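# Put the two closest-weight pistons in the steel tray

## Task

Of the five pistons, find the pair whose weights are nearest to each other and place both in the steel parts tray. None of the remaining three may touch the tray or hang over it. The tray must end up lying flat on the bench. Everything must stay in place on its own, with no gripper holding it. Finally, release and move the arms away.

## Robot and tools

Robot: two 6-joint arms with parallel grippers, named left_arm and right_arm. The names do not refer to image sides. Base poses in the scene frame: left_arm at (+0.125, +0.541, +0.119) m, quat_wxyz (+0.437, 0, 0, -0.899); right_arm at (-0.159, -0.503, +0.134) m, quat_wxyz (+0.611, 0, 0, +0.792). The arms face each other across the table, with left_arm on the +y side.

Scene frame: origin at the table centre, +z up, table surface at z = +0.020 m. Each gripper's fingers extend along its local +x and close along its local y. The reported end_effector_position is the pinch point between the pads, roughly 3 to 4 cm behind the fingertips. At long reach this reported position can be somewhat off.

execute_actions(actions, pictures): the actions list holds zero or one item.
- [] sends nothing and just reports the current state.
- {"rows": [...], "steps": n} is a motion. n is 1 to 15 control steps of 1/30 s each, default 15. rows holds 1 to 15 rows, one per step; if there are fewer rows than steps, the last row repeats.
- {"steps": n} with no rows is a wait of up to 300 steps. It is counted from the previous result, and your reply time uses part of it.
- pictures (true/false) controls whether camera images come back; by default they do.

Each row is one flat list of 14 numbers, each in [-1, 1], covering both arms even if only one moves. Order: left_arm waist, shoulder, elbow, wrist pitch, wrist yaw, wrist roll, opening; then the same seven for right_arm.

The six joint numbers per arm are offsets, not poses. They are measured from that arm's joint angles in the latest result that printed them. Before any such result exists in a scene, and for later calls within one reply, they are measured from where the arm is when the motion begins. They are not cumulative from row to row. Scale: 1.0 equals 0.9615 rad for waist, shoulder and elbow; 1.713 rad for wrist pitch; 1.767 rad for wrist yaw; 1.728 rad for wrist roll. A row of zero offsets is not a hold: it pulls the arm back to the reference angles.

Joint ranges in rad, per arm: waist -3.054..3.054, shoulder 0.000..3.142, elbow 0.000..2.356, wrist pitch -1.571..1.571, wrist yaw -1.571..1.571, wrist roll -3.142..3.142. A call that pushes a joint more than 0.010 rad outward beyond its range is refused, and nothing is sent. The true stop can differ by about 0.010 rad either way. A request past it is clipped, and the result may print "joint sent to its limit". If that line is missing, do not assume more travel is available.

The opening value is absolute, not an offset. +1 is fully open, which is a pad gap of 0.088 m. Empty fingers close at about -0.80; values lower than that add nothing. A full close needs at least about 0.5 s. grip_measured is reported on this same scale. Each gripper's reading has a fixed bias of up to about 1 mm, and it reads up to about 0.061 narrower when squeezing hard. To hold a part, command roughly 0.07 below grip_measured; a smaller margin gives a lighter grip. Parts thinner than about 3 mm get proportionally less force. Pad force tops out around 34 to 49 N, and first contact can spike.

Motion limits: on each step, a joint target may lead the measured angle by at most 0.211 rad (waist, shoulder, elbow), 0.213 (wrist pitch), 0.267 (wrist yaw) or 0.228 (wrist roll). If a step's targets would move a gripper more than 70 mm from where it is, all of them are scaled back. Large moves therefore take several calls. Friction can leave a joint short of its target, especially at full stretch, and a tiny change may not happen at all. Check the joint angles after each move. Between calls the arms keep moving toward the last row until they settle or a step is HELD; after that, only a new action moves them further.

Result lines:
- The state line gives `left_arm: …` | `right_arm: …`, each with the gripper position (m), quat_wxyz and velocities, in the scene frame.
- Joint positions / Joint velocities give one block per arm: six joints in rad or rad/s, then the pad gap in m.
- HELD marks steps on which some or all of your row was not sent.
- "joint command not followed" means the clearance check changed or blocked joint targets; the rest of the row still ran.
- A torque fault happens when a joint reaches its load limit. That arm freezes for 10 s and drops the rest of the call. Load limits in N m: waist 16.8, shoulder 20.8, elbow 20.8, wrist pitch 5.49, wrist yaw 5.47, wrist roll 5.13. A carried object's weight adds to the load.
- MOTOR HOT appears from 50 °C. At 95 °C an OVER-TEMPERATURE FAULT holds the arm. If it does not cool within 30 to 60 s, the arm and gripper lose power and go limp. Do not hold loads longer than needed.

zoom_image(camera, region): camera is cam_high, cam_left_wrist or cam_right_wrist, each 504x504. region is [x0, y0, x1, y1] in pixels of that camera's latest full image, with (0,0) at the top left, no larger than 504x504. It returns a magnified view and moves nothing.

read_manual(section): returns only the URDF licence and notice text ("licences"). It moves nothing.

finished_scene(scene): pass the number of the scene you are ending. Call it only after the pieces are settled, the grippers are open and the arms are withdrawn.

Cautions: do not knock or drop anything off the table. Keep the two arms from colliding or pressing on each other. Avoid slamming, dropping parts and hard pushes. Keep the tray flat. Parts may be tugged briefly while held, and loose objects may be nudged. To judge weight, compare how each piston loads the arm, for example through joint effort or sag while lifting. Moving smoothly and using little motor effort is preferred.

Each tool is called as name(argument=value, ...), one argument or row to a line, values as JSON.

## Session

execute_actions(
  actions=[],
)

Scene clock: 0.00 s of 12600.00 s.
left_arm: end_effector_position=(+0.3136, +0.0837, +0.2523) grip_measured=+0.824 end_effector_quat_wxyz=(+0.447, +0.746, -0.022, -0.493) end_effector_velocity=(-0.001, +0.003, -0.002) end_effector_angular_velocity=(+0.017, -0.005, -0.003) | right_arm: end_effector_position=(+0.0481, -0.4325, +0.3196) grip_measured=+0.821 end_effector_quat_wxyz=(+0.049, -0.896, -0.065, +0.437) end_effector_velocity=(-0.001, -0.002, -0.001) end_effector_angular_velocity=(-0.012, +0.003, -0.001)
Joint positions: left_arm=[ 0.945  1.93   1.459 -0.405 -0.371  1.326  0.079] | right_arm=[-1.445  0.804  0.811 -0.899  0.08  -2.812  0.079]
Joint velocities: left_arm=[-0.002 -0.002 -0.007 -0.007 -0.007  0.007  0.   ] | right_arm=[-0.002 -0.002 -0.002 -0.007  0.007 -0.007 -0.   ]
Motor temperatures (°C, as the motors report them): left_arm=[23 25 32 30 22 21] | right_arm=[22 46 28 25 23 25]
Heat: left arm: hottest elbow 32 °C (+0.0 °C/min); right arm: hottest shoulder 46 °C (+0.0 °C/min).

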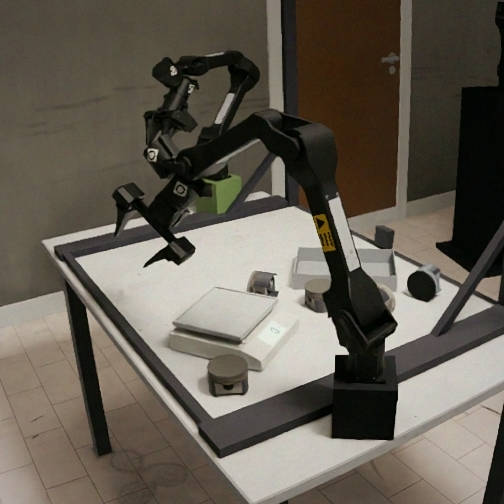

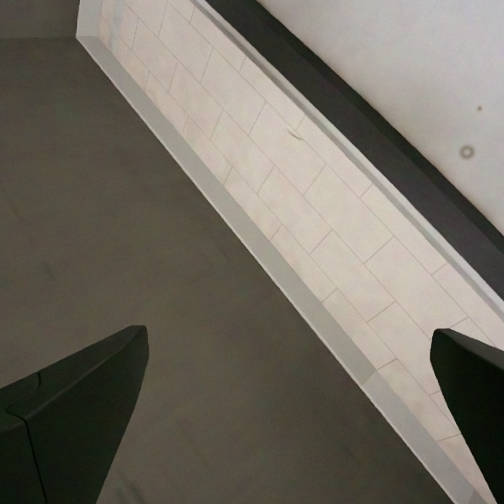

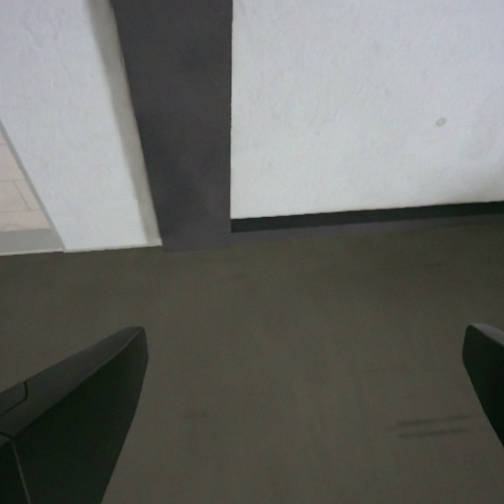

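execute_actions(
  actions=[
    {"rows":[[-0.57,-0.655,-0.06,-0.535,0.21,-0.767,1,0.6,0.3,0.3,0.25,-0.045,0.82,1]]},
  ],
  pictures=false,
)

execute_actions(
  actions=[
    {"steps":25},
  ],
  pictures=false,
)

execute_actions(
  actions=[
    {"rows":[[0,0,0,0,0,0,1,0.55,0,0,0,0,0.81,1]]},
  ],
  pictures=false,
)

execute_actions(
  actions=[
    {"steps":20},
  ],
)

Scene clock: 6.17 s of 12600.00 s.
left_arm: end_effector_position=(+0.0560, +0.1862, +0.3443) grip_measured=+0.984 end_effector_quat_wxyz=(+0.387, +0.553, +0.045, -0.736) end_effector_velocity=(-0.265, +0.531, +0.250) end_effector_angular_velocity=(+0.487, +1.017, +0.414) | right_arm: end_effector_position=(+0.0361, -0.2301, +0.4329) grip_measured=+0.981 end_effector_quat_wxyz=(-0.397, +0.775, +0.252, -0.422) end_effector_velocity=(-0.019, +0.027, +0.003) end_effector_angular_velocity=(+1.080, +1.470, -0.833)
Joint positions: left_arm=[ 0.465  1.487  1.423 -0.951 -0.018  0.729  0.087] | right_arm=[-0.878  1.083  1.09  -0.479 -0.002 -1.949  0.087]
Joint velocities: left_arm=[-0.916 -1.36  -0.09  -1.575  0.227 -1.707  0.   ] | right_arm=[ 0.09   0.027  0.002  0.051 -0.007  2.044  0.   ]
Motor temperatures (°C, as the motors report them): left_arm=[23 27 32 30 22 21] | right_arm=[22 45 29 26 23 25]
Heat: left arm: hottest elbow 32 °C (+0.0 °C/min); right arm: hottest shoulder 45 °C (-9.7 °C/min).
Steps of this call (steps 1 to 90: nothing new was sent; then 2.67 s passed at rest; steps 91 to 105: all 15 steps of this action). Readings (joint positions):
91: left_arm=[0.941 1.917 1.458 -0.422 -0.349 1.297] | right_arm=[-1.424 0.826 0.830 -0.894 0.079 -2.777]
92: left_arm=[0.926 1.900 1.451 -0.463 -0.307 1.261] | right_arm=[-1.383 0.861 0.859 -0.849 0.062 -2.733]
94: left_arm=[0.872 1.854 1.438 -0.531 -0.225 1.192] | right_arm=[-1.302 0.946 0.939 -0.749 0.041 -2.645]
98: left_arm=[0.732 1.741 1.432 -0.662 -0.107 1.046] | right_arm=[-1.114 1.045 1.046 -0.568 0.021 -2.434]
105: the state above

Scene clock: 7.00 s of 12600.00 s.
left_arm: end_effector_position=(+0.0569, +0.2872, +0.3609) grip_measured=+0.985 end_effector_quat_wxyz=(+0.501, +0.450, +0.342, -0.655) end_effector_velocity=(+0.001, +0.003, +0.000) end_effector_angular_velocity=(+0.001, -0.005, +0.007) | right_arm: end_effector_position=(+0.0349, -0.2279, +0.4334) grip_measured=+0.981 end_effector_quat_wxyz=(+0.592, -0.637, -0.131, +0.476) end_effector_velocity=(-0.004, -0.001, -0.005) end_effector_angular_velocity=(-0.024, +0.005, +0.027)
Joint positions: left_arm=[ 0.401  1.294  1.411 -1.319 -0.003  0.003  0.087] | right_arm=[-0.871  1.086  1.09  -0.473 -0.002 -1.399  0.087]
Joint velocities: left_arm=[-0.002 -0.007 -0.002 -0.007 -0.007 -0.007  0.   ] | right_arm=[-0.002 -0.002 -0.002 -0.022 -0.022 -0.022 -0.   ]
Motor temperatures (°C, as the motors report them): left_arm=[23 27 32 30 22 21] | right_arm=[22 45 29 26 23 25]
Heat: left arm: hottest elbow 32 °C (+0.0 °C/min); right arm: hottest shoulder 45 °C (-8.6 °C/min).
Steps of this call (steps 1 to 25: the robot went on to your last target). Readings (joint positions):
1: left_arm=[0.438 1.441 1.421 -1.009 -0.011 0.666] | right_arm=[-0.876 1.084 1.090 -0.477 -0.002 -1.880]
2: left_arm=[0.419 1.396 1.419 -1.074 -0.006 0.597] | right_arm=[-0.874 1.085 1.090 -0.476 -0.002 -1.810]
4: left_arm=[0.402 1.324 1.419 -1.197 -0.003 0.457] | right_arm=[-0.873 1.085 1.090 -0.475 -0.002 -1.669]
8: left_arm=[0.401 1.288 1.419 -1.293 -0.003 0.179] | right_arm=[-0.872 1.086 1.090 -0.474 -0.002 -1.460]
25: the state above

Scene clock: 7.50 s of 12600.00 s.
left_arm: end_effector_position=(+0.0569, +0.2872, +0.3609) grip_measured=+0.985 end_effector_quat_wxyz=(+0.501, +0.450, +0.342, -0.655) end_effector_velocity=(+0.003, +0.001, -0.001) end_effector_angular_velocity=(+0.002, -0.019, +0.012) | right_arm: end_effector_position=(-0.1290, -0.1678, +0.4334) grip_measured=+0.981 end_effector_quat_wxyz=(+0.675, -0.286, +0.047, +0.678) end_effector_velocity=(-0.005, -0.002, -0.000) end_effector_angular_velocity=(+0.150, +1.802, -0.905)
Joint positions: left_arm=[ 0.401  1.294  1.411 -1.319 -0.003  0.003  0.087] | right_arm=[-0.348  1.086  1.09  -0.473 -0.006 -0.372  0.087]
Joint velocities: left_arm=[-0.002 -0.002 -0.002 -0.007 -0.022 -0.007 -0.   ] | right_arm=[ 0.017 -0.007 -0.002 -0.007  0.007  2.029 -0.   ]
Motor temperatures (°C, as the motors report them): left_arm=[23 27 32 30 22 21] | right_arm=[22 45 29 26 23 25]
Heat: left arm: hottest elbow 32 °C (+0.0 °C/min); right arm: hottest shoulder 45 °C (-8.0 °C/min).
Steps of this call (steps 1 to 15: all 15 steps of this action). Readings (joint positions):
1: left_arm=[0.401 1.294 1.411 -1.319 -0.003 0.003] | right_arm=[-0.847 1.086 1.090 -0.473 0.016 -1.345]
2: left_arm=[0.401 1.294 1.411 -1.319 -0.003 0.003] | right_arm=[-0.788 1.086 1.090 -0.473 0.012 -1.272]
4: left_arm=[0.401 1.294 1.411 -1.319 -0.003 0.003] | right_arm=[-0.654 1.086 1.090 -0.473 0.003 -1.134]
8: left_arm=[0.401 1.294 1.411 -1.319 -0.003 0.003] | right_arm=[-0.413 1.086 1.090 -0.473 -0.006 -0.857]
15: the state above

Scene clock: 8.17 s of 12600.00 s.
left_arm: end_effector_position=(+0.0569, +0.2872, +0.3609) grip_measured=+0.985 end_effector_quat_wxyz=(+0.501, +0.450, +0.342, -0.655) end_effector_velocity=(-0.000, +0.002, -0.002) end_effector_angular_velocity=(+0.014, +0.006, +0.007) | right_arm: end_effector_position=(-0.1297, -0.1678, +0.4334) grip_measured=+0.981 end_effector_quat_wxyz=(+0.716, -0.157, +0.170, +0.659) end_effector_velocity=(-0.000, -0.001, -0.002) end_effector_angular_velocity=(-0.009, -0.016, +0.014)
Joint positions: left_arm=[ 0.401  1.294  1.411 -1.319 -0.003  0.003  0.087] | right_arm=[-0.346  1.086  1.09  -0.473 -0.006 -0.003  0.087]
Joint velocities: left_arm=[ 0.002  0.002 -0.002 -0.007  0.007 -0.007 -0.   ] | right_arm=[-0.002 -0.002 -0.002 -0.007 -0.007 -0.022 -0.   ]
Motor temperatures (°C, as the motors report them): left_arm=[23 27 32 30 22 21] | right_arm=[22 45 29 26 23 25]
Heat: left arm: hottest elbow 32 °C (+0.0 °C/min); right arm: hottest shoulder 45 °C (-7.3 °C/min).
Steps of this call (steps 1 to 20: the robot went on to your last target). Readings (joint positions):
1: left_arm=[0.401 1.294 1.411 -1.319 -0.003 0.003] | right_arm=[-0.347 1.086 1.090 -0.473 -0.006 -0.303]
2: left_arm=[0.401 1.294 1.411 -1.319 -0.003 0.003] | right_arm=[-0.347 1.086 1.090 -0.473 -0.006 -0.234]
4: left_arm=[0.401 1.294 1.411 -1.319 -0.003 0.003] | right_arm=[-0.346 1.086 1.090 -0.473 -0.006 -0.111]
8: left_arm=[0.401 1.294 1.411 -1.319 -0.003 0.003] | right_arm=[-0.346 1.086 1.090 -0.473 -0.006 -0.025]
20: the state above

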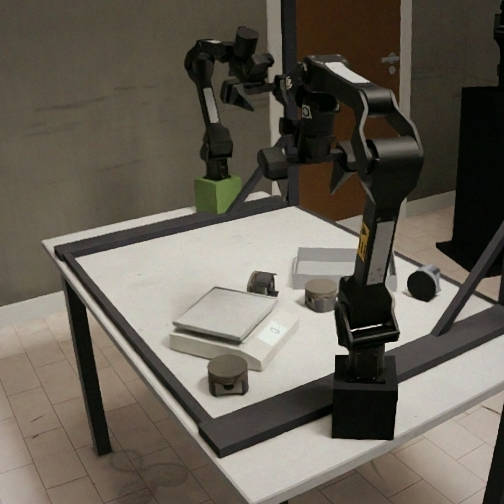

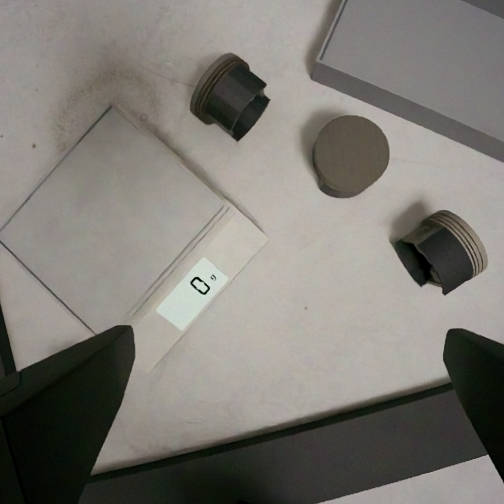

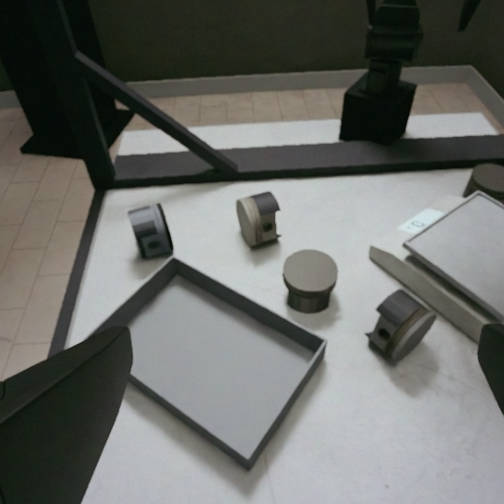

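execute_actions(
  actions=[
    {"rows":[[-0.03,0.06,0.03,0.01,0,0,1,0,0,0,0,0,0,1],[-0.06,0.12,0.06,0.02,0,0,1,0,0,0,0,0,0,1],[-0.09,0.18,0.09,0.03,0,0,1,0,0,0,0,0,0,1],[-0.12,0.24,0.12,0.04,0,0,1,0,0,0,0,0,0,1],[-0.15,0.3,0.15,0.05,0,0,1,0,0,0,0,0,0,1],[-0.18,0.37,0.18,0.06,0,0,1,0,0,0,0,0,0,1],[-0.216,0.44,0.185,0.075,0,0,1,0,0,0,0,0,0,1],[-0.216,0.51,0.185,0.09,0,0,1,0,0,0,0,0,0,1],[-0.216,0.58,0.185,0.105,0,0,1,0,0,0,0,0,0,1],[-0.216,0.65,0.185,0.12,0,0,1,0,0,0,0,0,0,1],[-0.216,0.72,0.185,0.135,0,0,1,0,0,0,0,0,0,1],[-0.216,0.78,0.185,0.15,0,0,1,0,0,0,0,0,0,1],[-0.216,0.846,0.185,0.159,0,0,1,0,0,0,0,0,0,1]]},
  ],
  pictures=false,
)

execute_actions(
  actions=[
    {"steps":25},
  ],
)

Scene clock: 24.80 s of 12600.00 s.
left_arm: end_effector_position=(-0.0543, +0.1872, +0.2050) grip_measured=+0.985 end_effector_quat_wxyz=(+0.387, +0.574, +0.350, -0.631) end_effector_velocity=(-0.019, -0.042, -0.548) end_effector_angular_velocity=(+1.011, -0.538, +0.007) | right_arm: end_effector_position=(-0.1297, -0.1678, +0.4334) grip_measured=+0.981 end_effector_quat_wxyz=(+0.716, -0.157, +0.170, +0.659) end_effector_velocity=(-0.000, -0.001, +0.000) end_effector_angular_velocity=(-0.002, +0.010, +0.001)
Joint positions: left_arm=[ 0.195  1.988  1.583 -1.069 -0.002  0.003  0.087] | right_arm=[-0.346  1.086  1.09  -0.473 -0.006 -0.003  0.087]
Joint velocities: left_arm=[-0.002  1.473 -0.002  0.33  -0.022 -0.007  0.   ] | right_arm=[-0.002 -0.002  0.002 -0.007 -0.007  0.007 -0.   ]
Motor temperatures (°C, as the motors report them): left_arm=[23 27 34 30 22 21] | right_arm=[22 44 31 29 23 25]
Heat: left arm: hottest elbow 34 °C (+4.8 °C/min); right arm: hottest shoulder 44 °C (-4.8 °C/min).
Steps of this call (steps 1 to 15: the robot went on to your last target; steps 16 to 90: nothing new was sent; then 13.13 s passed at rest; steps 91 to 105: all 15 steps of this action). Readings (joint positions):
91: left_arm=[0.398 1.301 1.414 -1.319 -0.003 0.003] | right_arm=[-0.346 1.086 1.090 -0.473 -0.006 -0.003]
92: left_arm=[0.389 1.319 1.426 -1.317 -0.004 0.003] | right_arm=[-0.346 1.086 1.090 -0.473 -0.006 -0.003]
94: left_arm=[0.350 1.390 1.472 -1.286 -0.004 0.003] | right_arm=[-0.346 1.086 1.090 -0.473 -0.006 -0.003]
98: left_arm=[0.246 1.609 1.564 -1.209 -0.004 0.003] | right_arm=[-0.346 1.086 1.090 -0.473 -0.006 -0.003]
105: the state above

Scene clock: 25.63 s of 12600.00 s.
left_arm: end_effector_position=(-0.0551, +0.1856, +0.1627) grip_measured=+0.985 end_effector_quat_wxyz=(+0.371, +0.601, +0.367, -0.605) end_effector_velocity=(+0.003, +0.001, -0.002) end_effector_angular_velocity=(+0.001, -0.025, +0.005) | right_arm: end_effector_position=(-0.1297, -0.1678, +0.4334) grip_measured=+0.981 end_effector_quat_wxyz=(+0.716, -0.157, +0.170, +0.659) end_effector_velocity=(+0.002, +0.001, +0.004) end_effector_angular_velocity=(+0.022, +0.001, -0.012)
Joint positions: left_arm=[ 0.195  2.104  1.587 -1.047 -0.002  0.003  0.087] | right_arm=[-0.346  1.086  1.09  -0.473 -0.006 -0.003  0.087]
Joint velocities: left_arm=[-0.002  0.002 -0.002 -0.007 -0.022 -0.007  0.   ] | right_arm=[-0.002 -0.002 -0.002  0.022  0.007  0.007 -0.   ]
Motor temperatures (°C, as the motors report them): left_arm=[23 27 34 30 22 21] | right_arm=[22 44 32 29 23 25]
Heat: left arm: hottest elbow 34 °C (+4.7 °C/min); right arm: hottest shoulder 44 °C (-4.7 °C/min).
Steps of this call (steps 1 to 25: the robot went on to your last target). Readings (joint positions):
1: left_arm=[0.195 2.030 1.583 -1.061 -0.002 0.003] | right_arm=[-0.346 1.086 1.090 -0.473 -0.006 -0.003]
2: left_arm=[0.195 2.063 1.583 -1.060 -0.002 0.003] | right_arm=[-0.346 1.086 1.090 -0.473 -0.006 -0.003]
4: left_arm=[0.195 2.100 1.581 -1.057 -0.002 0.003] | right_arm=[-0.346 1.086 1.090 -0.473 -0.006 -0.003]
8: left_arm=[0.195 2.104 1.586 -1.048 -0.002 0.003] | right_arm=[-0.346 1.086 1.090 -0.473 -0.006 -0.003]
25: the state above

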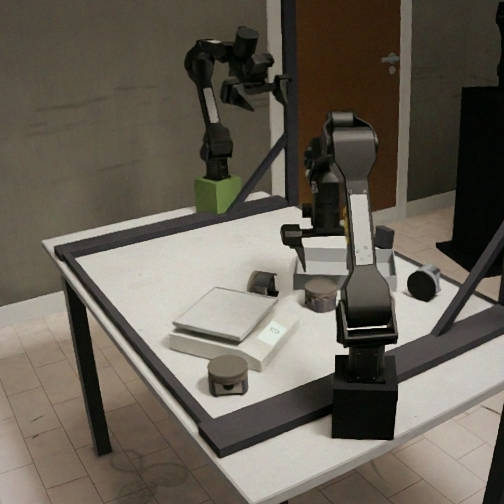

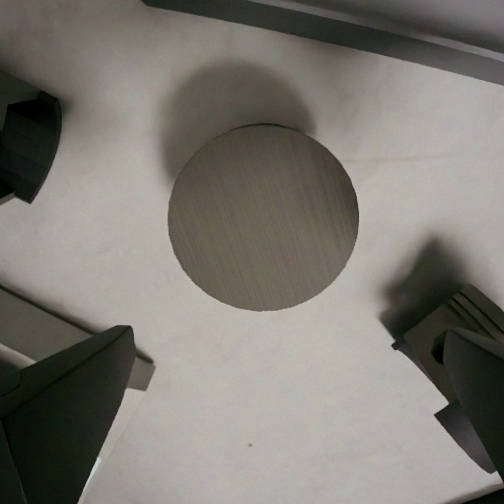

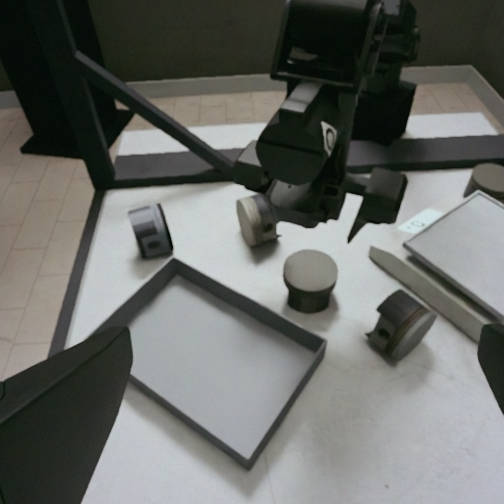

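execute_actions(
  actions=[
    {"rows":[[0.02,0.015,0,0.005,0,0,1,0,0,0,0,0,0,1],[0.02,0.03,0,0.012,0,0,1,0,0,0,0,0,0,1],[0.02,0.045,0,0.02,0,0,1,0,0,0,0,0,0,1],[0.02,0.06,0,0.03,0,0,1,0,0,0,0,0,0,1],[0.02,0.075,0,0.04,0,0,1,0,0,0,0,0,0,1],[0.02,0.09,0,0.055,0,0,1,0,0,0,0,0,0,1],[0.02,0.11,0,0.07,0,0,1,0,0,0,0,0,0,1]]},
  ],
)

Scene clock: 35.63 s of 12600.00 s.
left_arm: end_effector_position=(-0.0568, +0.1662, +0.1271) grip_measured=+0.985 end_effector_quat_wxyz=(+0.380, +0.591, +0.368, -0.609) end_effector_velocity=(-0.003, -0.006, -0.001) end_effector_angular_velocity=(-0.031, +0.008, +0.020) | right_arm: end_effector_position=(-0.1297, -0.1678, +0.4334) grip_measured=+0.981 end_effector_quat_wxyz=(+0.716, -0.157, +0.170, +0.659) end_effector_velocity=(-0.000, -0.001, +0.000) end_effector_angular_velocity=(-0.003, -0.003, +0.007)
Joint positions: left_arm=[ 0.212  2.197  1.587 -0.93  -0.002  0.003  0.087] | right_arm=[-0.346  1.086  1.09  -0.473 -0.006 -0.003  0.087]
Joint velocities: left_arm=[-0.002  0.002 -0.002  0.037 -0.007 -0.022 -0.   ] | right_arm=[-0.002 -0.002  0.002 -0.007 -0.007 -0.007 -0.   ]
Motor temperatures (°C, as the motors report them): left_arm=[23 30 34 30 22 21] | right_arm=[22 44 32 30 23 25]
Heat: left arm: hottest elbow 34 °C (+3.4 °C/min); right arm: hottest shoulder 44 °C (-3.4 °C/min).
Steps of this call (steps 1 to 15: the robot went on to your last target; steps 16 to 90: nothing new was sent; then 6.50 s passed at rest; steps 91 to 105: all 15 steps of this action). Readings (joint positions):
91: left_arm=[0.196 2.104 1.587 -1.047 -0.002 0.003] | right_arm=[-0.346 1.086 1.090 -0.473 -0.006 -0.003]
92: left_arm=[0.198 2.104 1.587 -1.044 -0.002 0.003] | right_arm=[-0.346 1.086 1.090 -0.473 -0.006 -0.003]
94: left_arm=[0.204 2.114 1.587 -1.023 -0.002 0.003] | right_arm=[-0.346 1.086 1.090 -0.473 -0.006 -0.003]
98: left_arm=[0.212 2.162 1.587 -0.955 -0.002 0.003] | right_arm=[-0.346 1.086 1.090 -0.473 -0.006 -0.003]
105: the state above

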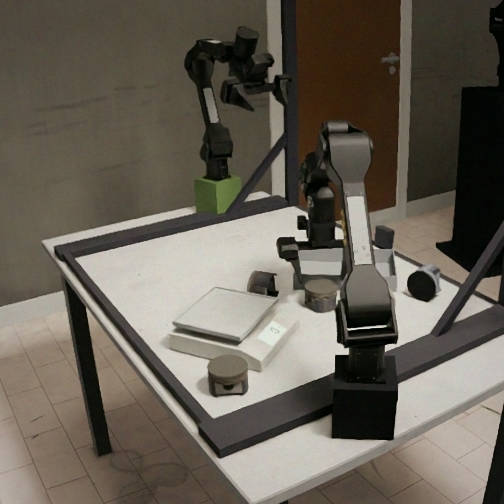

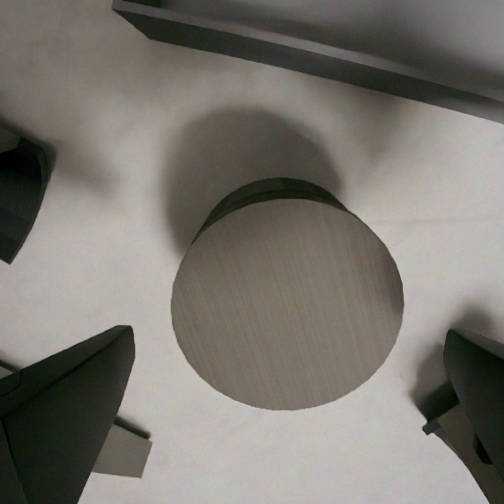

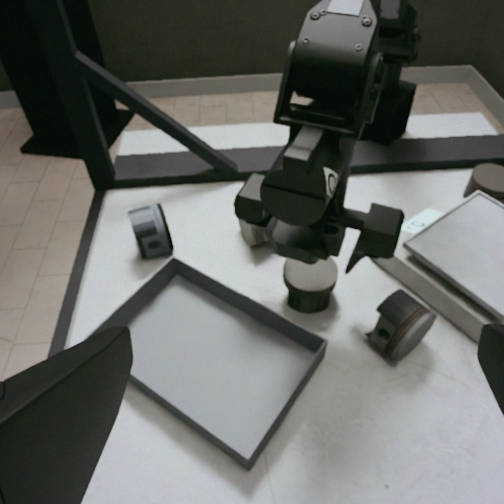

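execute_actions(
  actions=[
    {"rows":[[0,0.015,0,0,0,0,1,0,0,0,0,0,0,1],[0,0.03,0,0,0,0,1,0,0,0,0,0,0,1],[0,0.045,0,0.008,0,0,1,0,0,0,0,0,0,1],[0,0.06,0,0.016,0,0,1,0,0,0,0,0,0,1],[0,0.075,0,0.024,0,0,1,0,0,0,0,0,0,1],[0,0.09,0,0.032,0,0,1,0,0,0,0,0,0,1],[0,0.105,0,0.04,0,0,1,0,0,0,0,0,0,1],[0,0.118,0,0.046,0,0,1,0,0,0,0,0,0,1]]},
  ],
  pictures=false,
)

execute_actions(
  actions=[
    {"rows":[[0,0,0,0,0,0,0.9,0,0,0,0,0,0,1],[0,0,0,0,0,0,0.82,0,0,0,0,0,0,1],[0,0,0,0,0,0,0.75,0,0,0,0,0,0,1],[0,0,0,0,0,0,0.7,0,0,0,0,0,0,1],[0,0,0,0,0,0,0.66,0,0,0,0,0,0,1],[0,0,0,0,0,0,0.62,0,0,0,0,0,0,1],[0,0,0,0,0,0,0.58,0,0,0,0,0,0,1],[0,0,0,0,0,0,0.55,0,0,0,0,0,0,1],[0,0,0,0,0,0,0.52,0,0,0,0,0,0,1]]},
  ],
)

Scene clock: 42.00 s of 12600.00 s.
left_arm: end_effector_position=(-0.0589, +0.1618, +0.0874) grip_measured=+0.985 end_effector_quat_wxyz=(+0.376, +0.599, +0.372, -0.602) end_effector_velocity=(-0.006, -0.007, +0.002) end_effector_angular_velocity=(-0.034, +0.025, +0.005) | right_arm: end_effector_position=(-0.1297, -0.1678, +0.4334) grip_measured=+0.981 end_effector_quat_wxyz=(+0.716, -0.157, +0.170, +0.659) end_effector_velocity=(-0.000, -0.002, +0.002) end_effector_angular_velocity=(+0.002, -0.003, +0.007)
Joint positions: left_arm=[ 0.212  2.297  1.587 -0.855 -0.002  0.003  0.087] | right_arm=[-0.346  1.086  1.09  -0.473 -0.006 -0.003  0.087]
Joint velocities: left_arm=[-0.002 -0.002  0.002  0.037  0.007 -0.007 -0.   ] | right_arm=[-0.002 -0.007  0.002 -0.007 -0.007 -0.007 -0.   ]
Motor temperatures (°C, as the motors report them): left_arm=[23 30 34 29 22 21] | right_arm=[22 44 33 30 23 25]
Heat: left arm: hottest elbow 34 °C (+2.9 °C/min); right arm: hottest shoulder 44 °C (-2.9 °C/min).
Steps of this call (steps 1 to 15: the robot went on to your last target; steps 16 to 90: nothing new was sent; then 2.87 s passed at rest; steps 91 to 105: all 15 steps of this action). Readings (joint positions):
91: left_arm=[0.212 2.197 1.587 -0.928 -0.002 0.003] | right_arm=[-0.346 1.086 1.090 -0.473 -0.006 -0.003]
92: left_arm=[0.212 2.198 1.587 -0.928 -0.002 0.003] | right_arm=[-0.346 1.086 1.090 -0.473 -0.006 -0.003]
94: left_arm=[0.212 2.207 1.587 -0.922 -0.002 0.003] | right_arm=[-0.346 1.086 1.090 -0.473 -0.006 -0.003]
98: left_arm=[0.212 2.255 1.587 -0.878 -0.002 0.003] | right_arm=[-0.346 1.086 1.090 -0.473 -0.006 -0.003]
105: the state above

Scene clock: 42.50 s of 12600.00 s.
left_arm: end_effector_position=(-0.0590, +0.1616, +0.0874) grip_measured=+0.596 end_effector_quat_wxyz=(+0.376, +0.598, +0.372, -0.602) end_effector_velocity=(+0.004, +0.004, +0.000) end_effector_angular_velocity=(+0.010, -0.029, -0.010) | right_arm: end_effector_position=(-0.1297, -0.1678, +0.4334) grip_measured=+0.981 end_effector_quat_wxyz=(+0.716, -0.157, +0.170, +0.659) end_effector_velocity=(+0.002, -0.002, -0.000) end_effector_angular_velocity=(-0.003, -0.010, -0.006)
Joint positions: left_arm=[ 0.212  2.297  1.587 -0.854 -0.002  0.003  0.068] | right_arm=[-0.346  1.086  1.09  -0.473 -0.006 -0.003  0.087]
Joint velocities: left_arm=[-0.002 -0.002 -0.002 -0.022 -0.022  0.007 -0.   ] | right_arm=[-0.002 -0.007 -0.002 -0.007  0.007 -0.007 -0.   ]
Motor temperatures (°C, as the motors report them): left_arm=[23 31 34 29 22 21] | right_arm=[22 44 33 30 23 25]
Heat: left arm: hottest elbow 34 °C (+2.8 °C/min); right arm: hottest shoulder 44 °C (-2.8 °C/min).
Steps of this call (steps 1 to 15: all 15 steps of this action). Readings (joint positions):
1: left_arm=[0.212 2.297 1.587 -0.854 -0.002 0.003] | right_arm=[-0.346 1.086 1.090 -0.473 -0.006 -0.003]
2: left_arm=[0.212 2.297 1.587 -0.854 -0.002 0.003] | right_arm=[-0.346 1.086 1.090 -0.473 -0.006 -0.003]
4: left_arm=[0.212 2.297 1.587 -0.854 -0.002 0.003] | right_arm=[-0.346 1.086 1.090 -0.473 -0.006 -0.003]
8: left_arm=[0.212 2.297 1.587 -0.854 -0.002 0.003] | right_arm=[-0.346 1.086 1.090 -0.473 -0.006 -0.003]
15: the state above

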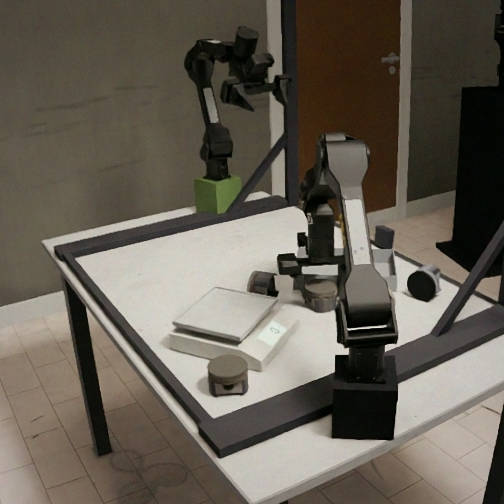

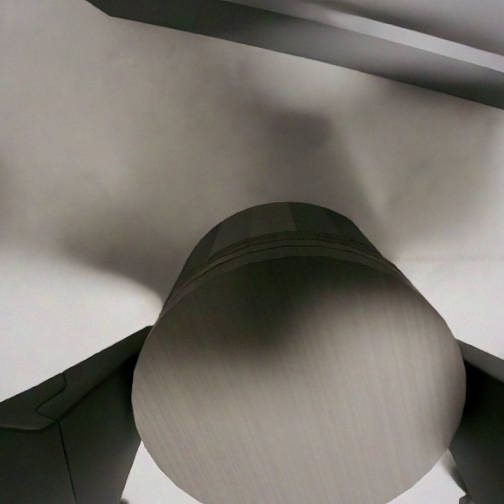

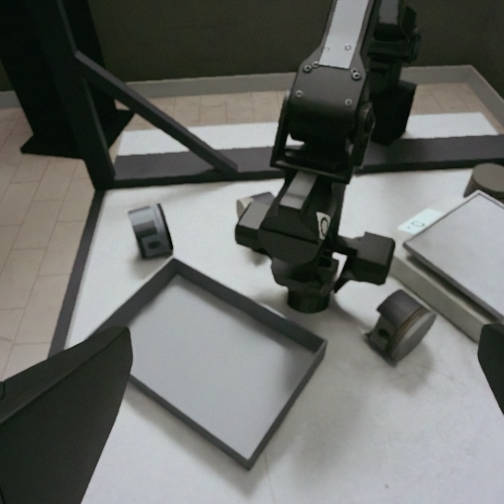

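execute_actions(
  actions=[
    {"rows":[[0,-0.02,0.007,0,0,0,0.52,0,0,0,0,0,0,1],[0,-0.04,0.014,0,0,0,0.52,0,0,0,0,0,0,1],[0,-0.06,0.021,-0.015,0,0,0.52,0,0,0,0,0,0,1],[0,-0.08,0.028,-0.03,0,0,0.52,0,0,0,0,0,0,1],[0,-0.1,0.035,-0.045,0,0,0.52,0,0,0,0,0,0,1],[0,-0.12,0.042,-0.06,0,0,0.52,0,0,0,0,0,0,1],[0,-0.14,0.049,-0.075,0,0,0.52,0,0,0,0,0,0,1],[0,-0.16,0.056,-0.09,0,0,0.52,0,0,0,0,0,0,1],[0,-0.18,0.063,-0.105,0,0,0.52,0,0,0,0,0,0,1],[0,-0.2,0.07,-0.12,0,0,0.52,0,0,0,0,0,0,1],[0,-0.22,0.077,-0.135,0,0,0.52,0,0,0,0,0,0,1],[0,-0.245,0.085,-0.15,0,0,0.52,0,0,0,0,0,0,1],[0,-0.245,0.085,-0.165,0,0,0.52,0,0,0,0,0,0,1],[0,-0.245,0.085,-0.179,0,0,0.52,0,0,0,0,0,0,1]]},
  ],
  pictures=false,
)

execute_actions(
  actions=[
    {"steps":8},
  ],
  pictures=false,
)

execute_actions(
  actions=[
    {"rows":[[0.02,0,0,0,0,0,0.52,0,0,0,0,0,0,1],[0.05,0,0,0,0,0,0.52,0,0,0,0,0,0,1],[0.09,0,0,0,0,0,0.52,0,0,0,0,0,0,1],[0.14,0,0,0,0,0,0.52,0,0,0,0,0,0,1],[0.19,0,0,0,0,0,0.52,0,0,0,0,0,0,1],[0.24,0,0,0,0,0,0.52,0,0,0,0,0,0,1],[0.29,0,0,0,0,0,0.52,0,0,0,0,0,0,1],[0.34,0,0,0,0,0,0.52,0,0,0,0,0,0,1],[0.39,0,0,0,0,0,0.52,0,0,0,0,0,0,1],[0.44,0,0,0,0,0,0.52,0,0,0,0,0,0,1],[0.48,0,0,0,0,0,0.52,0,0,0,0,0,0,1],[0.52,0,0,0,0,0,0.52,0,0,0,0,0,0,1],[0.55,0,0,0,0,0,0.52,0,0,0,0,0,0,1],[0.57,0,0,0,0,0,0.52,0,0,0,0,0,0,1],[0.581,0,0,0,0,0,0.52,-0.15,0,0,0,0,0,1]]},
  ],
  pictures=false,
)

execute_actions(
  actions=[
    {"steps":15},
  ],
)

Scene clock: 56.00 s of 12600.00 s.
left_arm: end_effector_position=(-0.0511, +0.1780, +0.1898) grip_measured=+0.596 end_effector_quat_wxyz=(+0.380, +0.591, +0.368, -0.609) end_effector_velocity=(+0.030, +0.057, +0.175) end_effector_angular_velocity=(-0.014, -0.000, +0.039) | right_arm: end_effector_position=(-0.1297, -0.1678, +0.4334) grip_measured=+0.981 end_effector_quat_wxyz=(+0.716, -0.157, +0.170, +0.659) end_effector_velocity=(+0.002, -0.000, -0.003) end_effector_angular_velocity=(-0.013, -0.009, -0.006)
Joint positions: left_arm=[ 0.212  2.08   1.661 -1.121 -0.002  0.003  0.068] | right_arm=[-0.346  1.086  1.09  -0.473 -0.006 -0.003  0.087]
Joint velocities: left_arm=[ 0.002 -0.388  0.115 -0.491 -0.007 -0.037  0.   ] | right_arm=[-0.002  0.002 -0.002 -0.007  0.007 -0.007 -0.   ]
Motor temperatures (°C, as the motors report them): left_arm=[23 34 34 29 22 21] | right_arm=[22 44 34 31 23 25]
Heat: left arm: hottest shoulder 34 °C (+2.1 °C/min); right arm: hottest shoulder 44 °C (-2.1 °C/min).
Steps of this call (steps 1 to 15: the robot went on to your last target; steps 16 to 90: nothing new was sent; then 10.00 s passed at rest; steps 91 to 105: all 15 steps of this action). Readings (joint positions):
91: left_arm=[0.212 2.296 1.587 -0.854 -0.002 0.003] | right_arm=[-0.346 1.086 1.090 -0.473 -0.006 -0.003]
92: left_arm=[0.212 2.292 1.588 -0.854 -0.002 0.003] | right_arm=[-0.346 1.086 1.090 -0.473 -0.006 -0.003]
94: left_arm=[0.212 2.283 1.590 -0.869 -0.002 0.003] | right_arm=[-0.346 1.086 1.090 -0.473 -0.006 -0.003]
98: left_arm=[0.212 2.225 1.605 -0.955 -0.002 0.003] | right_arm=[-0.346 1.086 1.090 -0.473 -0.006 -0.003]
105: the state above

Scene clock: 56.27 s of 12600.00 s.
left_arm: end_effector_position=(-0.0483, +0.1836, +0.1969) grip_measured=+0.596 end_effector_quat_wxyz=(+0.377, +0.596, +0.371, -0.604) end_effector_velocity=(-0.001, +0.003, +0.000) end_effector_angular_velocity=(+0.010, +0.004, +0.019) | right_arm: end_effector_position=(-0.1297, -0.1678, +0.4334) grip_measured=+0.981 end_effector_quat_wxyz=(+0.716, -0.157, +0.170, +0.659) end_effector_velocity=(-0.000, -0.001, -0.002) end_effector_angular_velocity=(-0.008, -0.003, +0.007)
Joint positions: left_arm=[ 0.212  2.064  1.666 -1.158 -0.002  0.003  0.068] | right_arm=[-0.346  1.086  1.09  -0.473 -0.006 -0.003  0.087]
Joint velocities: left_arm=[-0.002 -0.002 -0.002 -0.007  0.007 -0.022 -0.   ] | right_arm=[-0.002 -0.002 -0.002 -0.007 -0.007 -0.007 -0.   ]
Motor temperatures (°C, as the motors report them): left_arm=[23 34 34 29 22 21] | right_arm=[22 44 34 31 23 25]
Heat: left arm: hottest shoulder 34 °C (+2.1 °C/min); right arm: hottest shoulder 44 °C (-2.1 °C/min).
Steps of this call (steps 1 to 8: the robot went on to your last target). Readings (joint positions):
1: left_arm=[0.212 2.070 1.664 -1.134 -0.002 0.003] | right_arm=[-0.346 1.086 1.090 -0.473 -0.006 -0.003]
2: left_arm=[0.212 2.065 1.665 -1.142 -0.002 0.003] | right_arm=[-0.346 1.086 1.090 -0.473 -0.006 -0.003]
4: left_arm=[0.212 2.064 1.666 -1.150 -0.002 0.003] | right_arm=[-0.346 1.086 1.090 -0.473 -0.006 -0.003]
8: the state above

Scene clock: 56.77 s of 12600.00 s.
left_arm: end_effector_position=(+0.1554, +0.1443, +0.1969) grip_measured=+0.596 end_effector_quat_wxyz=(+0.523, +0.480, +0.511, -0.484) end_effector_velocity=(+0.373, +0.029, +0.002) end_effector_angular_velocity=(+0.006, -0.051, +0.929) | right_arm: end_effector_position=(-0.1262, -0.1681, +0.4335) grip_measured=+0.981 end_effector_quat_wxyz=(+0.717, -0.155, +0.172, +0.657) end_effector_velocity=(+0.273, -0.029, +0.000) end_effector_angular_velocity=(+0.011, +0.129, -0.679)
Joint positions: left_arm=[ 0.738  2.064  1.666 -1.156 -0.008  0.003  0.068] | right_arm=[-0.361  1.086  1.09  -0.473 -0.016 -0.003  0.087]
Joint velocities: left_arm=[ 0.921 -0.002  0.002 -0.007 -0.051 -0.007 -0.   ] | right_arm=[-0.95  -0.007 -0.002 -0.007 -0.3   -0.007 -0.   ]
Motor temperatures (°C, as the motors report them): left_arm=[23 34 34 29 22 21] | right_arm=[22 44 34 31 23 25]
Heat: left arm: hottest shoulder 34 °C (+2.1 °C/min); right arm: hottest shoulder 44 °C (-2.1 °C/min).
Steps of this call (steps 1 to 15: all 15 steps of this action). Readings (joint positions):
1: left_arm=[0.213 2.064 1.666 -1.158 -0.002 0.003] | right_arm=[-0.346 1.086 1.090 -0.473 -0.006 -0.003]
2: left_arm=[0.217 2.064 1.666 -1.158 -0.001 0.003] | right_arm=[-0.346 1.086 1.090 -0.473 -0.006 -0.003]
4: left_arm=[0.245 2.064 1.666 -1.158 0.005 0.003] | right_arm=[-0.346 1.086 1.090 -0.473 -0.006 -0.003]
8: left_arm=[0.405 2.064 1.666 -1.157 0.005 0.003] | right_arm=[-0.346 1.086 1.090 -0.473 -0.006 -0.003]
15: the state above

Scene clock: 57.27 s of 12600.00 s.
left_arm: end_effector_position=(+0.1673, +0.1454, +0.1969) grip_measured=+0.596 end_effector_quat_wxyz=(+0.530, +0.471, +0.520, -0.477) end_effector_velocity=(-0.000, +0.004, +0.001) end_effector_angular_velocity=(+0.018, -0.005, +0.005) | right_arm: end_effector_position=(-0.0827, -0.1752, +0.4334) grip_measured=+0.981 end_effector_quat_wxyz=(+0.761, -0.145, +0.181, +0.606) end_effector_velocity=(-0.001, -0.003, -0.005) end_effector_angular_velocity=(-0.022, +0.002, +0.007)
Joint positions: left_arm=[ 0.77   2.064  1.666 -1.156 -0.003  0.003  0.068] | right_arm=[-0.486  1.086  1.09  -0.473 -0.003 -0.003  0.087]
Joint velocities: left_arm=[-0.002 -0.002  0.002 -0.022 -0.007 -0.007 -0.   ] | right_arm=[-0.002 -0.002 -0.002 -0.022 -0.007 -0.007 -0.   ]
Motor temperatures (°C, as the motors report them): left_arm=[23 34 34 29 22 21] | right_arm=[22 44 34 31 23 25]
Heat: left arm: hottest shoulder 34 °C (+2.1 °C/min); right arm: hottest shoulder 44 °C (-2.1 °C/min).
Steps of this call (steps 1 to 15: the robot went on to your last target). Readings (joint positions):
1: left_arm=[0.764 2.064 1.666 -1.156 -0.009 0.003] | right_arm=[-0.399 1.086 1.090 -0.473 -0.014 -0.003]
2: left_arm=[0.780 2.064 1.666 -1.156 -0.010 0.003] | right_arm=[-0.435 1.086 1.090 -0.473 -0.007 -0.003]
4: left_arm=[0.789 2.064 1.666 -1.156 -0.010 0.003] | right_arm=[-0.474 1.086 1.090 -0.473 -0.003 -0.003]
8: left_arm=[0.774 2.064 1.666 -1.156 -0.003 0.003] | right_arm=[-0.485 1.086 1.090 -0.473 -0.003 -0.003]
15: the state above

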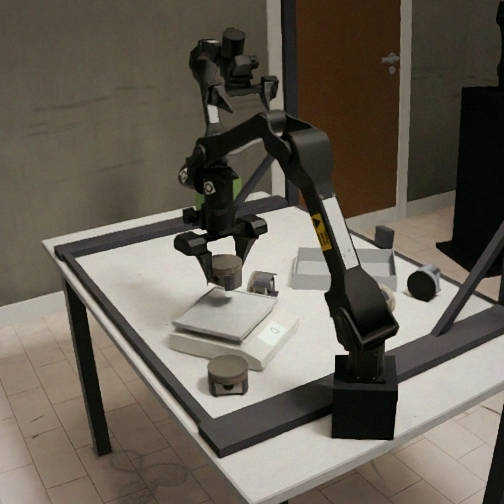

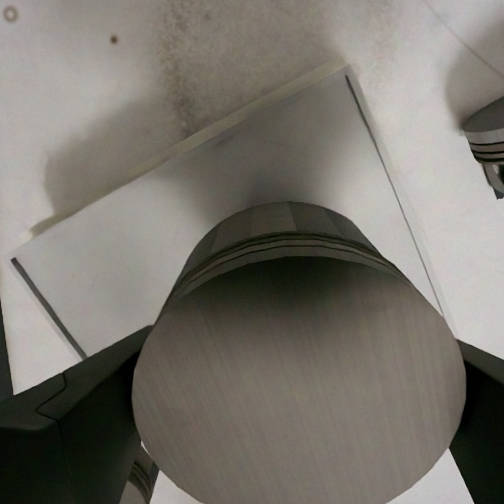

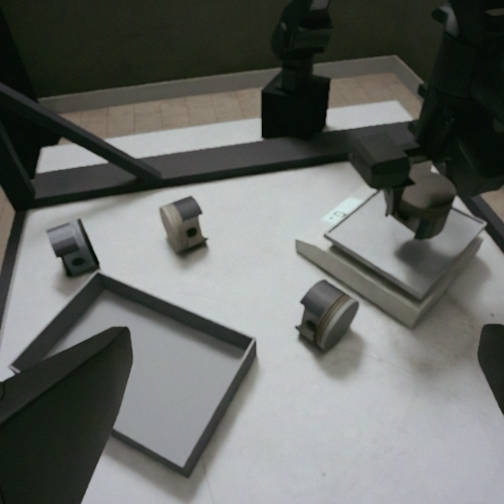

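execute_actions(
  actions=[
    {"rows":[[-0.025,0.01,0.015,0,0,0,0.52,0,0,0,0,0,0,1],[-0.025,0.025,0.03,0,0,0,0.52,0,0,0,0,0,0,1],[-0.025,0.04,0.045,0,0,0,0.52,0,0,0,0,0,0,1],[-0.025,0.055,0.06,0,0,0,0.52,0,0,0,0,0,0,1],[-0.025,0.07,0.075,0,0,0,0.52,0,0,0,0,0,0,1],[-0.025,0.085,0.09,0,0,0,0.52,0,0,0,0,0,0,1],[-0.025,0.1,0.105,0,0,0,0.52,0,0,0,0,0,0,1],[-0.025,0.115,0.105,0.006,0,0,0.52,0,0,0,0,0,0,1],[-0.025,0.13,0.105,0.012,0,0,0.52,0,0,0,0,0,0,1],[-0.025,0.145,0.105,0.02,0,0,0.52,0,0,0,0,0,0,1]]},
  ],
  pictures=false,
)

execute_actions(
  actions=[
    {"rows":[[0,0.012,0,0,0,0,0.52,0,0,0,0,0,0,1],[0,0.016,0,0,0,0,0.52,0,0,0,0,0,0,1],[0,0.02,0,0,0,0,0.52,0,0,0,0,0,0,1],[0,0.024,0,0.003,0,0,0.52,0,0,0,0,0,0,1],[0,0.028,0,0.006,0,0,0.52,0,0,0,0,0,0,1],[0,0.032,0,0.008,0,0,0.52,0,0,0,0,0,0,1],[0,0.036,0,0.01,0,0,0.52,0,0,0,0,0,0,1],[0,0.04,0,0.012,0,0,0.52,0,0,0,0,0,0,1]]},
  ],
)

zoom_image(
  camera="cam_high",
  region=[160,230,320,400],
)

Scene clock: 72.87 s of 12600.00 s.
left_arm: end_effector_position=(+0.1601, +0.1201, +0.1687) grip_measured=+0.596 end_effector_quat_wxyz=(+0.521, +0.480, +0.517, -0.480) end_effector_velocity=(+0.000, -0.002, -0.041) end_effector_angular_velocity=(+0.066, -0.002, +0.005) | right_arm: end_effector_position=(-0.0825, -0.1753, +0.4334) grip_measured=+0.981 end_effector_quat_wxyz=(+0.761, -0.145, +0.181, +0.606) end_effector_velocity=(+0.002, -0.002, -0.004) end_effector_angular_velocity=(-0.014, -0.007, -0.006)
Joint positions: left_arm=[ 0.747  2.194  1.755 -1.127 -0.003  0.003  0.068] | right_arm=[-0.487  1.086  1.09  -0.473 -0.003 -0.003  0.087]
Joint velocities: left_arm=[-0.002  0.1   -0.002  0.037 -0.007 -0.007 -0.   ] | right_arm=[-0.002 -0.002 -0.007 -0.007  0.007 -0.007 -0.   ]
Motor temperatures (°C, as the motors report them): left_arm=[23 37 35 29 22 21] | right_arm=[22 43 35 32 23 25]
Heat: left arm: hottest shoulder 37 °C (+4.0 °C/min); right arm: hottest shoulder 43 °C (-2.0 °C/min).
Steps of this call (steps 1 to 15: the robot went on to your last target; steps 16 to 150: nothing new was sent; then 10.10 s passed at rest; steps 151 to 165: all 15 steps of this action). Readings (joint positions):
151: left_arm=[0.769 2.075 1.659 -1.159 -0.003 0.003] | right_arm=[-0.487 1.086 1.090 -0.473 -0.003 -0.003]
152: left_arm=[0.766 2.075 1.663 -1.159 -0.003 0.003] | right_arm=[-0.487 1.086 1.090 -0.473 -0.003 -0.003]
154: left_arm=[0.758 2.083 1.681 -1.159 -0.003 0.003] | right_arm=[-0.487 1.086 1.090 -0.473 -0.003 -0.003]
158: left_arm=[0.747 2.124 1.738 -1.154 -0.003 0.003] | right_arm=[-0.487 1.086 1.090 -0.473 -0.003 -0.003]
165: the state above

Scene clock: 73.37 s of 12600.00 s.
left_arm: end_effector_position=(+0.1603, +0.1177, +0.1583) grip_measured=+0.596 end_effector_quat_wxyz=(+0.519, +0.481, +0.519, -0.478) end_effector_velocity=(+0.002, +0.002, +0.000) end_effector_angular_velocity=(+0.009, -0.021, +0.005) | right_arm: end_effector_position=(-0.0825, -0.1753, +0.4334) grip_measured=+0.981 end_effector_quat_wxyz=(+0.761, -0.145, +0.181, +0.606) end_effector_velocity=(-0.001, +0.001, +0.003) end_effector_angular_velocity=(+0.013, +0.001, +0.016)
Joint positions: left_arm=[ 0.747  2.219  1.755 -1.109 -0.003  0.003  0.068] | right_arm=[-0.487  1.086  1.09  -0.473 -0.003 -0.003  0.087]
Joint velocities: left_arm=[-0.002 -0.002 -0.002 -0.007 -0.022 -0.007 -0.   ] | right_arm=[-0.007 -0.002  0.002  0.007 -0.022 -0.007 -0.   ]
Motor temperatures (°C, as the motors report them): left_arm=[23 37 35 29 22 21] | right_arm=[22 43 35 32 23 25]
Heat: left arm: hottest shoulder 37 °C (+4.1 °C/min); right arm: hottest shoulder 43 °C (-2.0 °C/min).
Steps of this call (steps 1 to 15: all 15 steps of this action). Readings (joint positions):
1: left_arm=[0.747 2.196 1.755 -1.127 -0.003 0.003] | right_arm=[-0.487 1.086 1.090 -0.473 -0.003 -0.003]
2: left_arm=[0.747 2.196 1.755 -1.127 -0.003 0.003] | right_arm=[-0.487 1.086 1.090 -0.473 -0.003 -0.003]
4: left_arm=[0.747 2.196 1.755 -1.126 -0.003 0.003] | right_arm=[-0.487 1.086 1.090 -0.473 -0.003 -0.003]
8: left_arm=[0.747 2.205 1.755 -1.115 -0.003 0.003] | right_arm=[-0.487 1.086 1.090 -0.473 -0.003 -0.003]
15: the state above

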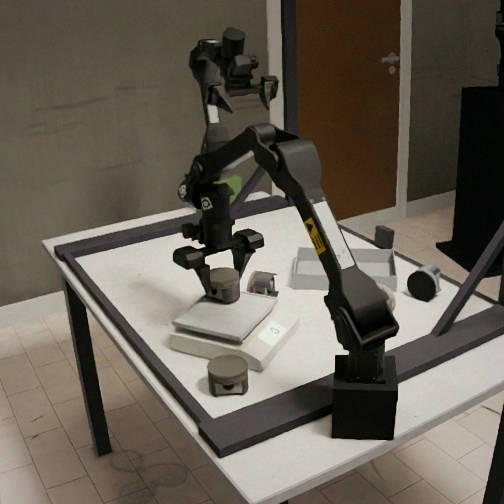

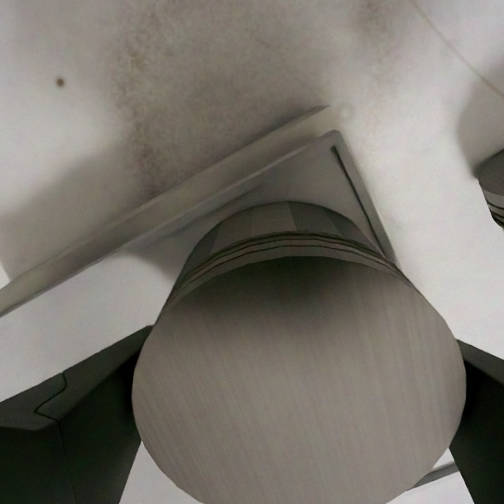

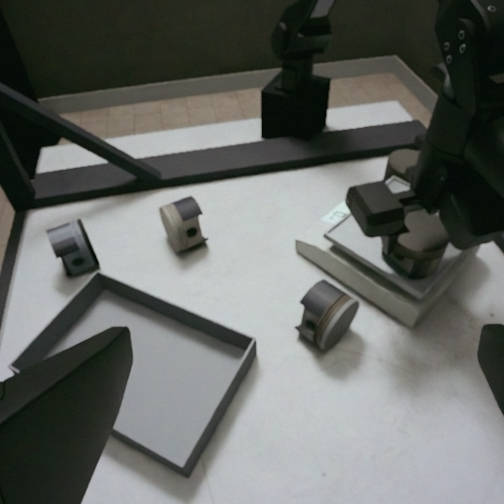

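Region (160, 230, 320, 400) of cam_high's 504x504 image, scaled by 2.965, with more detail than that image has; it fills the left 474 columns of this view, and the rest is white.

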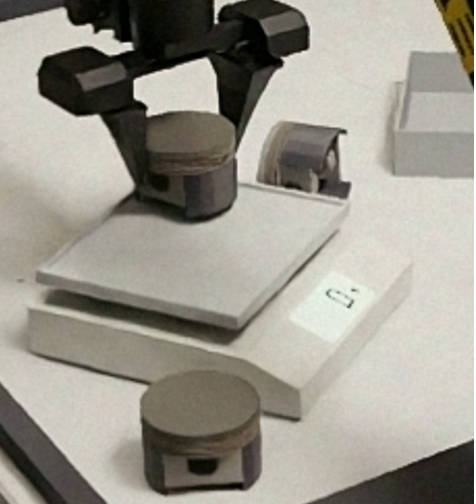

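Tight to the rim; lower with shoulder only (drifts slightly inward).

execute_actions(
  actions=[
    {"rows":[[0,0.012,0,0,0,0,0.52,0,0,0,0,0,0,1],[0,0.015,0,0,0,0,0.52,0,0,0,0,0,0,1],[0,0.018,0,0,0,0,0.52,0,0,0,0,0,0,1],[0,0.021,0,0,0,0,0.52,0,0,0,0,0,0,1],[0,0.024,0,0,0,0,0.52,0,0,0,0,0,0,1],[0,0.027,0,0,0,0,0.52,0,0,0,0,0,0,1],[0,0.03,0,0,0,0,0.52,0,0,0,0,0,0,1]]},
  ],
)

zoom_image(
  camera="cam_high",
  region=[160,230,320,400],
)

Scene clock: 83.37 s of 12600.00 s.
left_arm: end_effector_position=(+0.1603, +0.1185, +0.1526) grip_measured=+0.596 end_effector_quat_wxyz=(+0.516, +0.485, +0.523, -0.475) end_effector_velocity=(-0.000, +0.007, -0.001) end_effector_angular_velocity=(+0.027, -0.005, +0.005) | right_arm: end_effector_position=(-0.0825, -0.1753, +0.4334) grip_measured=+0.981 end_effector_quat_wxyz=(+0.761, -0.145, +0.181, +0.606) end_effector_velocity=(+0.001, -0.002, -0.004) end_effector_angular_velocity=(-0.013, -0.000, +0.003)
Joint positions: left_arm=[ 0.747  2.234  1.755 -1.108 -0.003  0.003  0.068] | right_arm=[-0.487  1.086  1.09  -0.473 -0.003 -0.003  0.087]
Joint velocities: left_arm=[-0.002 -0.002 -0.007 -0.022 -0.007 -0.007 -0.   ] | right_arm=[-0.007 -0.002 -0.007 -0.007 -0.007 -0.007 -0.   ]
Motor temperatures (°C, as the motors report them): left_arm=[23 37 35 28 22 21] | right_arm=[22 43 35 32 23 25]
Heat: left arm: hottest shoulder 37 °C (+3.0 °C/min); right arm: hottest shoulder 43 °C (-1.0 °C/min).
Steps of this call (steps 1 to 15: the robot went on to your last target; steps 16 to 90: nothing new was sent; then 6.50 s passed at rest; steps 91 to 105: all 15 steps of this action). Readings (joint positions):
91: left_arm=[0.747 2.219 1.755 -1.108 -0.003 0.003] | right_arm=[-0.487 1.086 1.090 -0.473 -0.003 -0.003]
92: left_arm=[0.747 2.219 1.755 -1.108 -0.003 0.003] | right_arm=[-0.487 1.086 1.090 -0.473 -0.003 -0.003]
94: left_arm=[0.747 2.221 1.755 -1.108 -0.003 0.003] | right_arm=[-0.487 1.086 1.090 -0.473 -0.003 -0.003]
98: left_arm=[0.747 2.227 1.755 -1.108 -0.003 0.003] | right_arm=[-0.487 1.086 1.090 -0.473 -0.003 -0.003]
105: the state above

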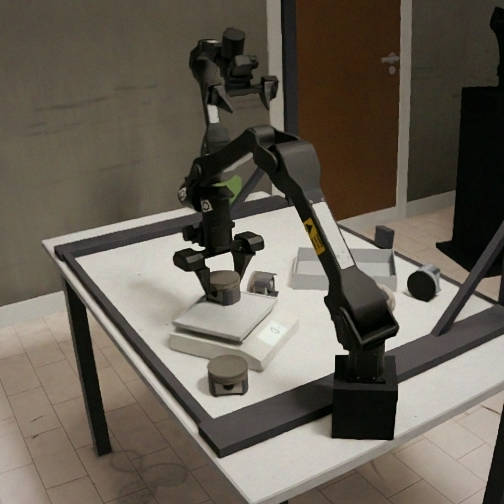

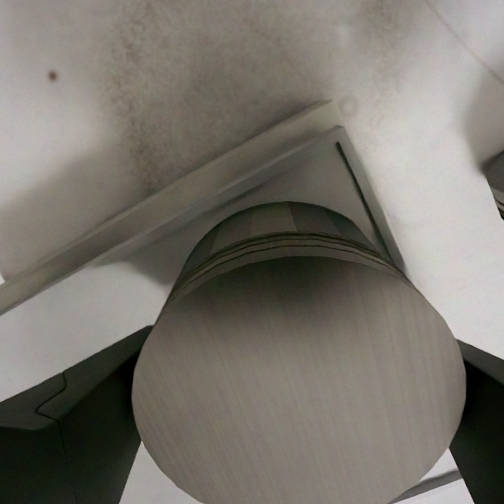

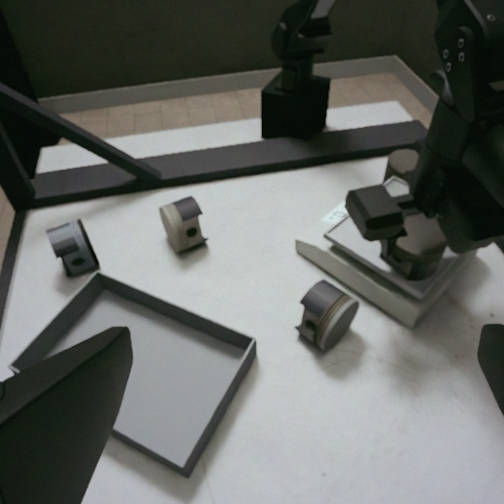

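Region (160, 230, 320, 400) of cam_high's 504x504 image, scaled by 2.965, with more detail than that image has; it fills the left 474 columns of this view, and the rest is white.

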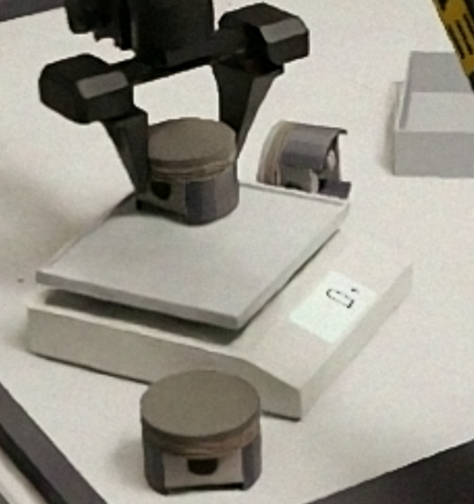

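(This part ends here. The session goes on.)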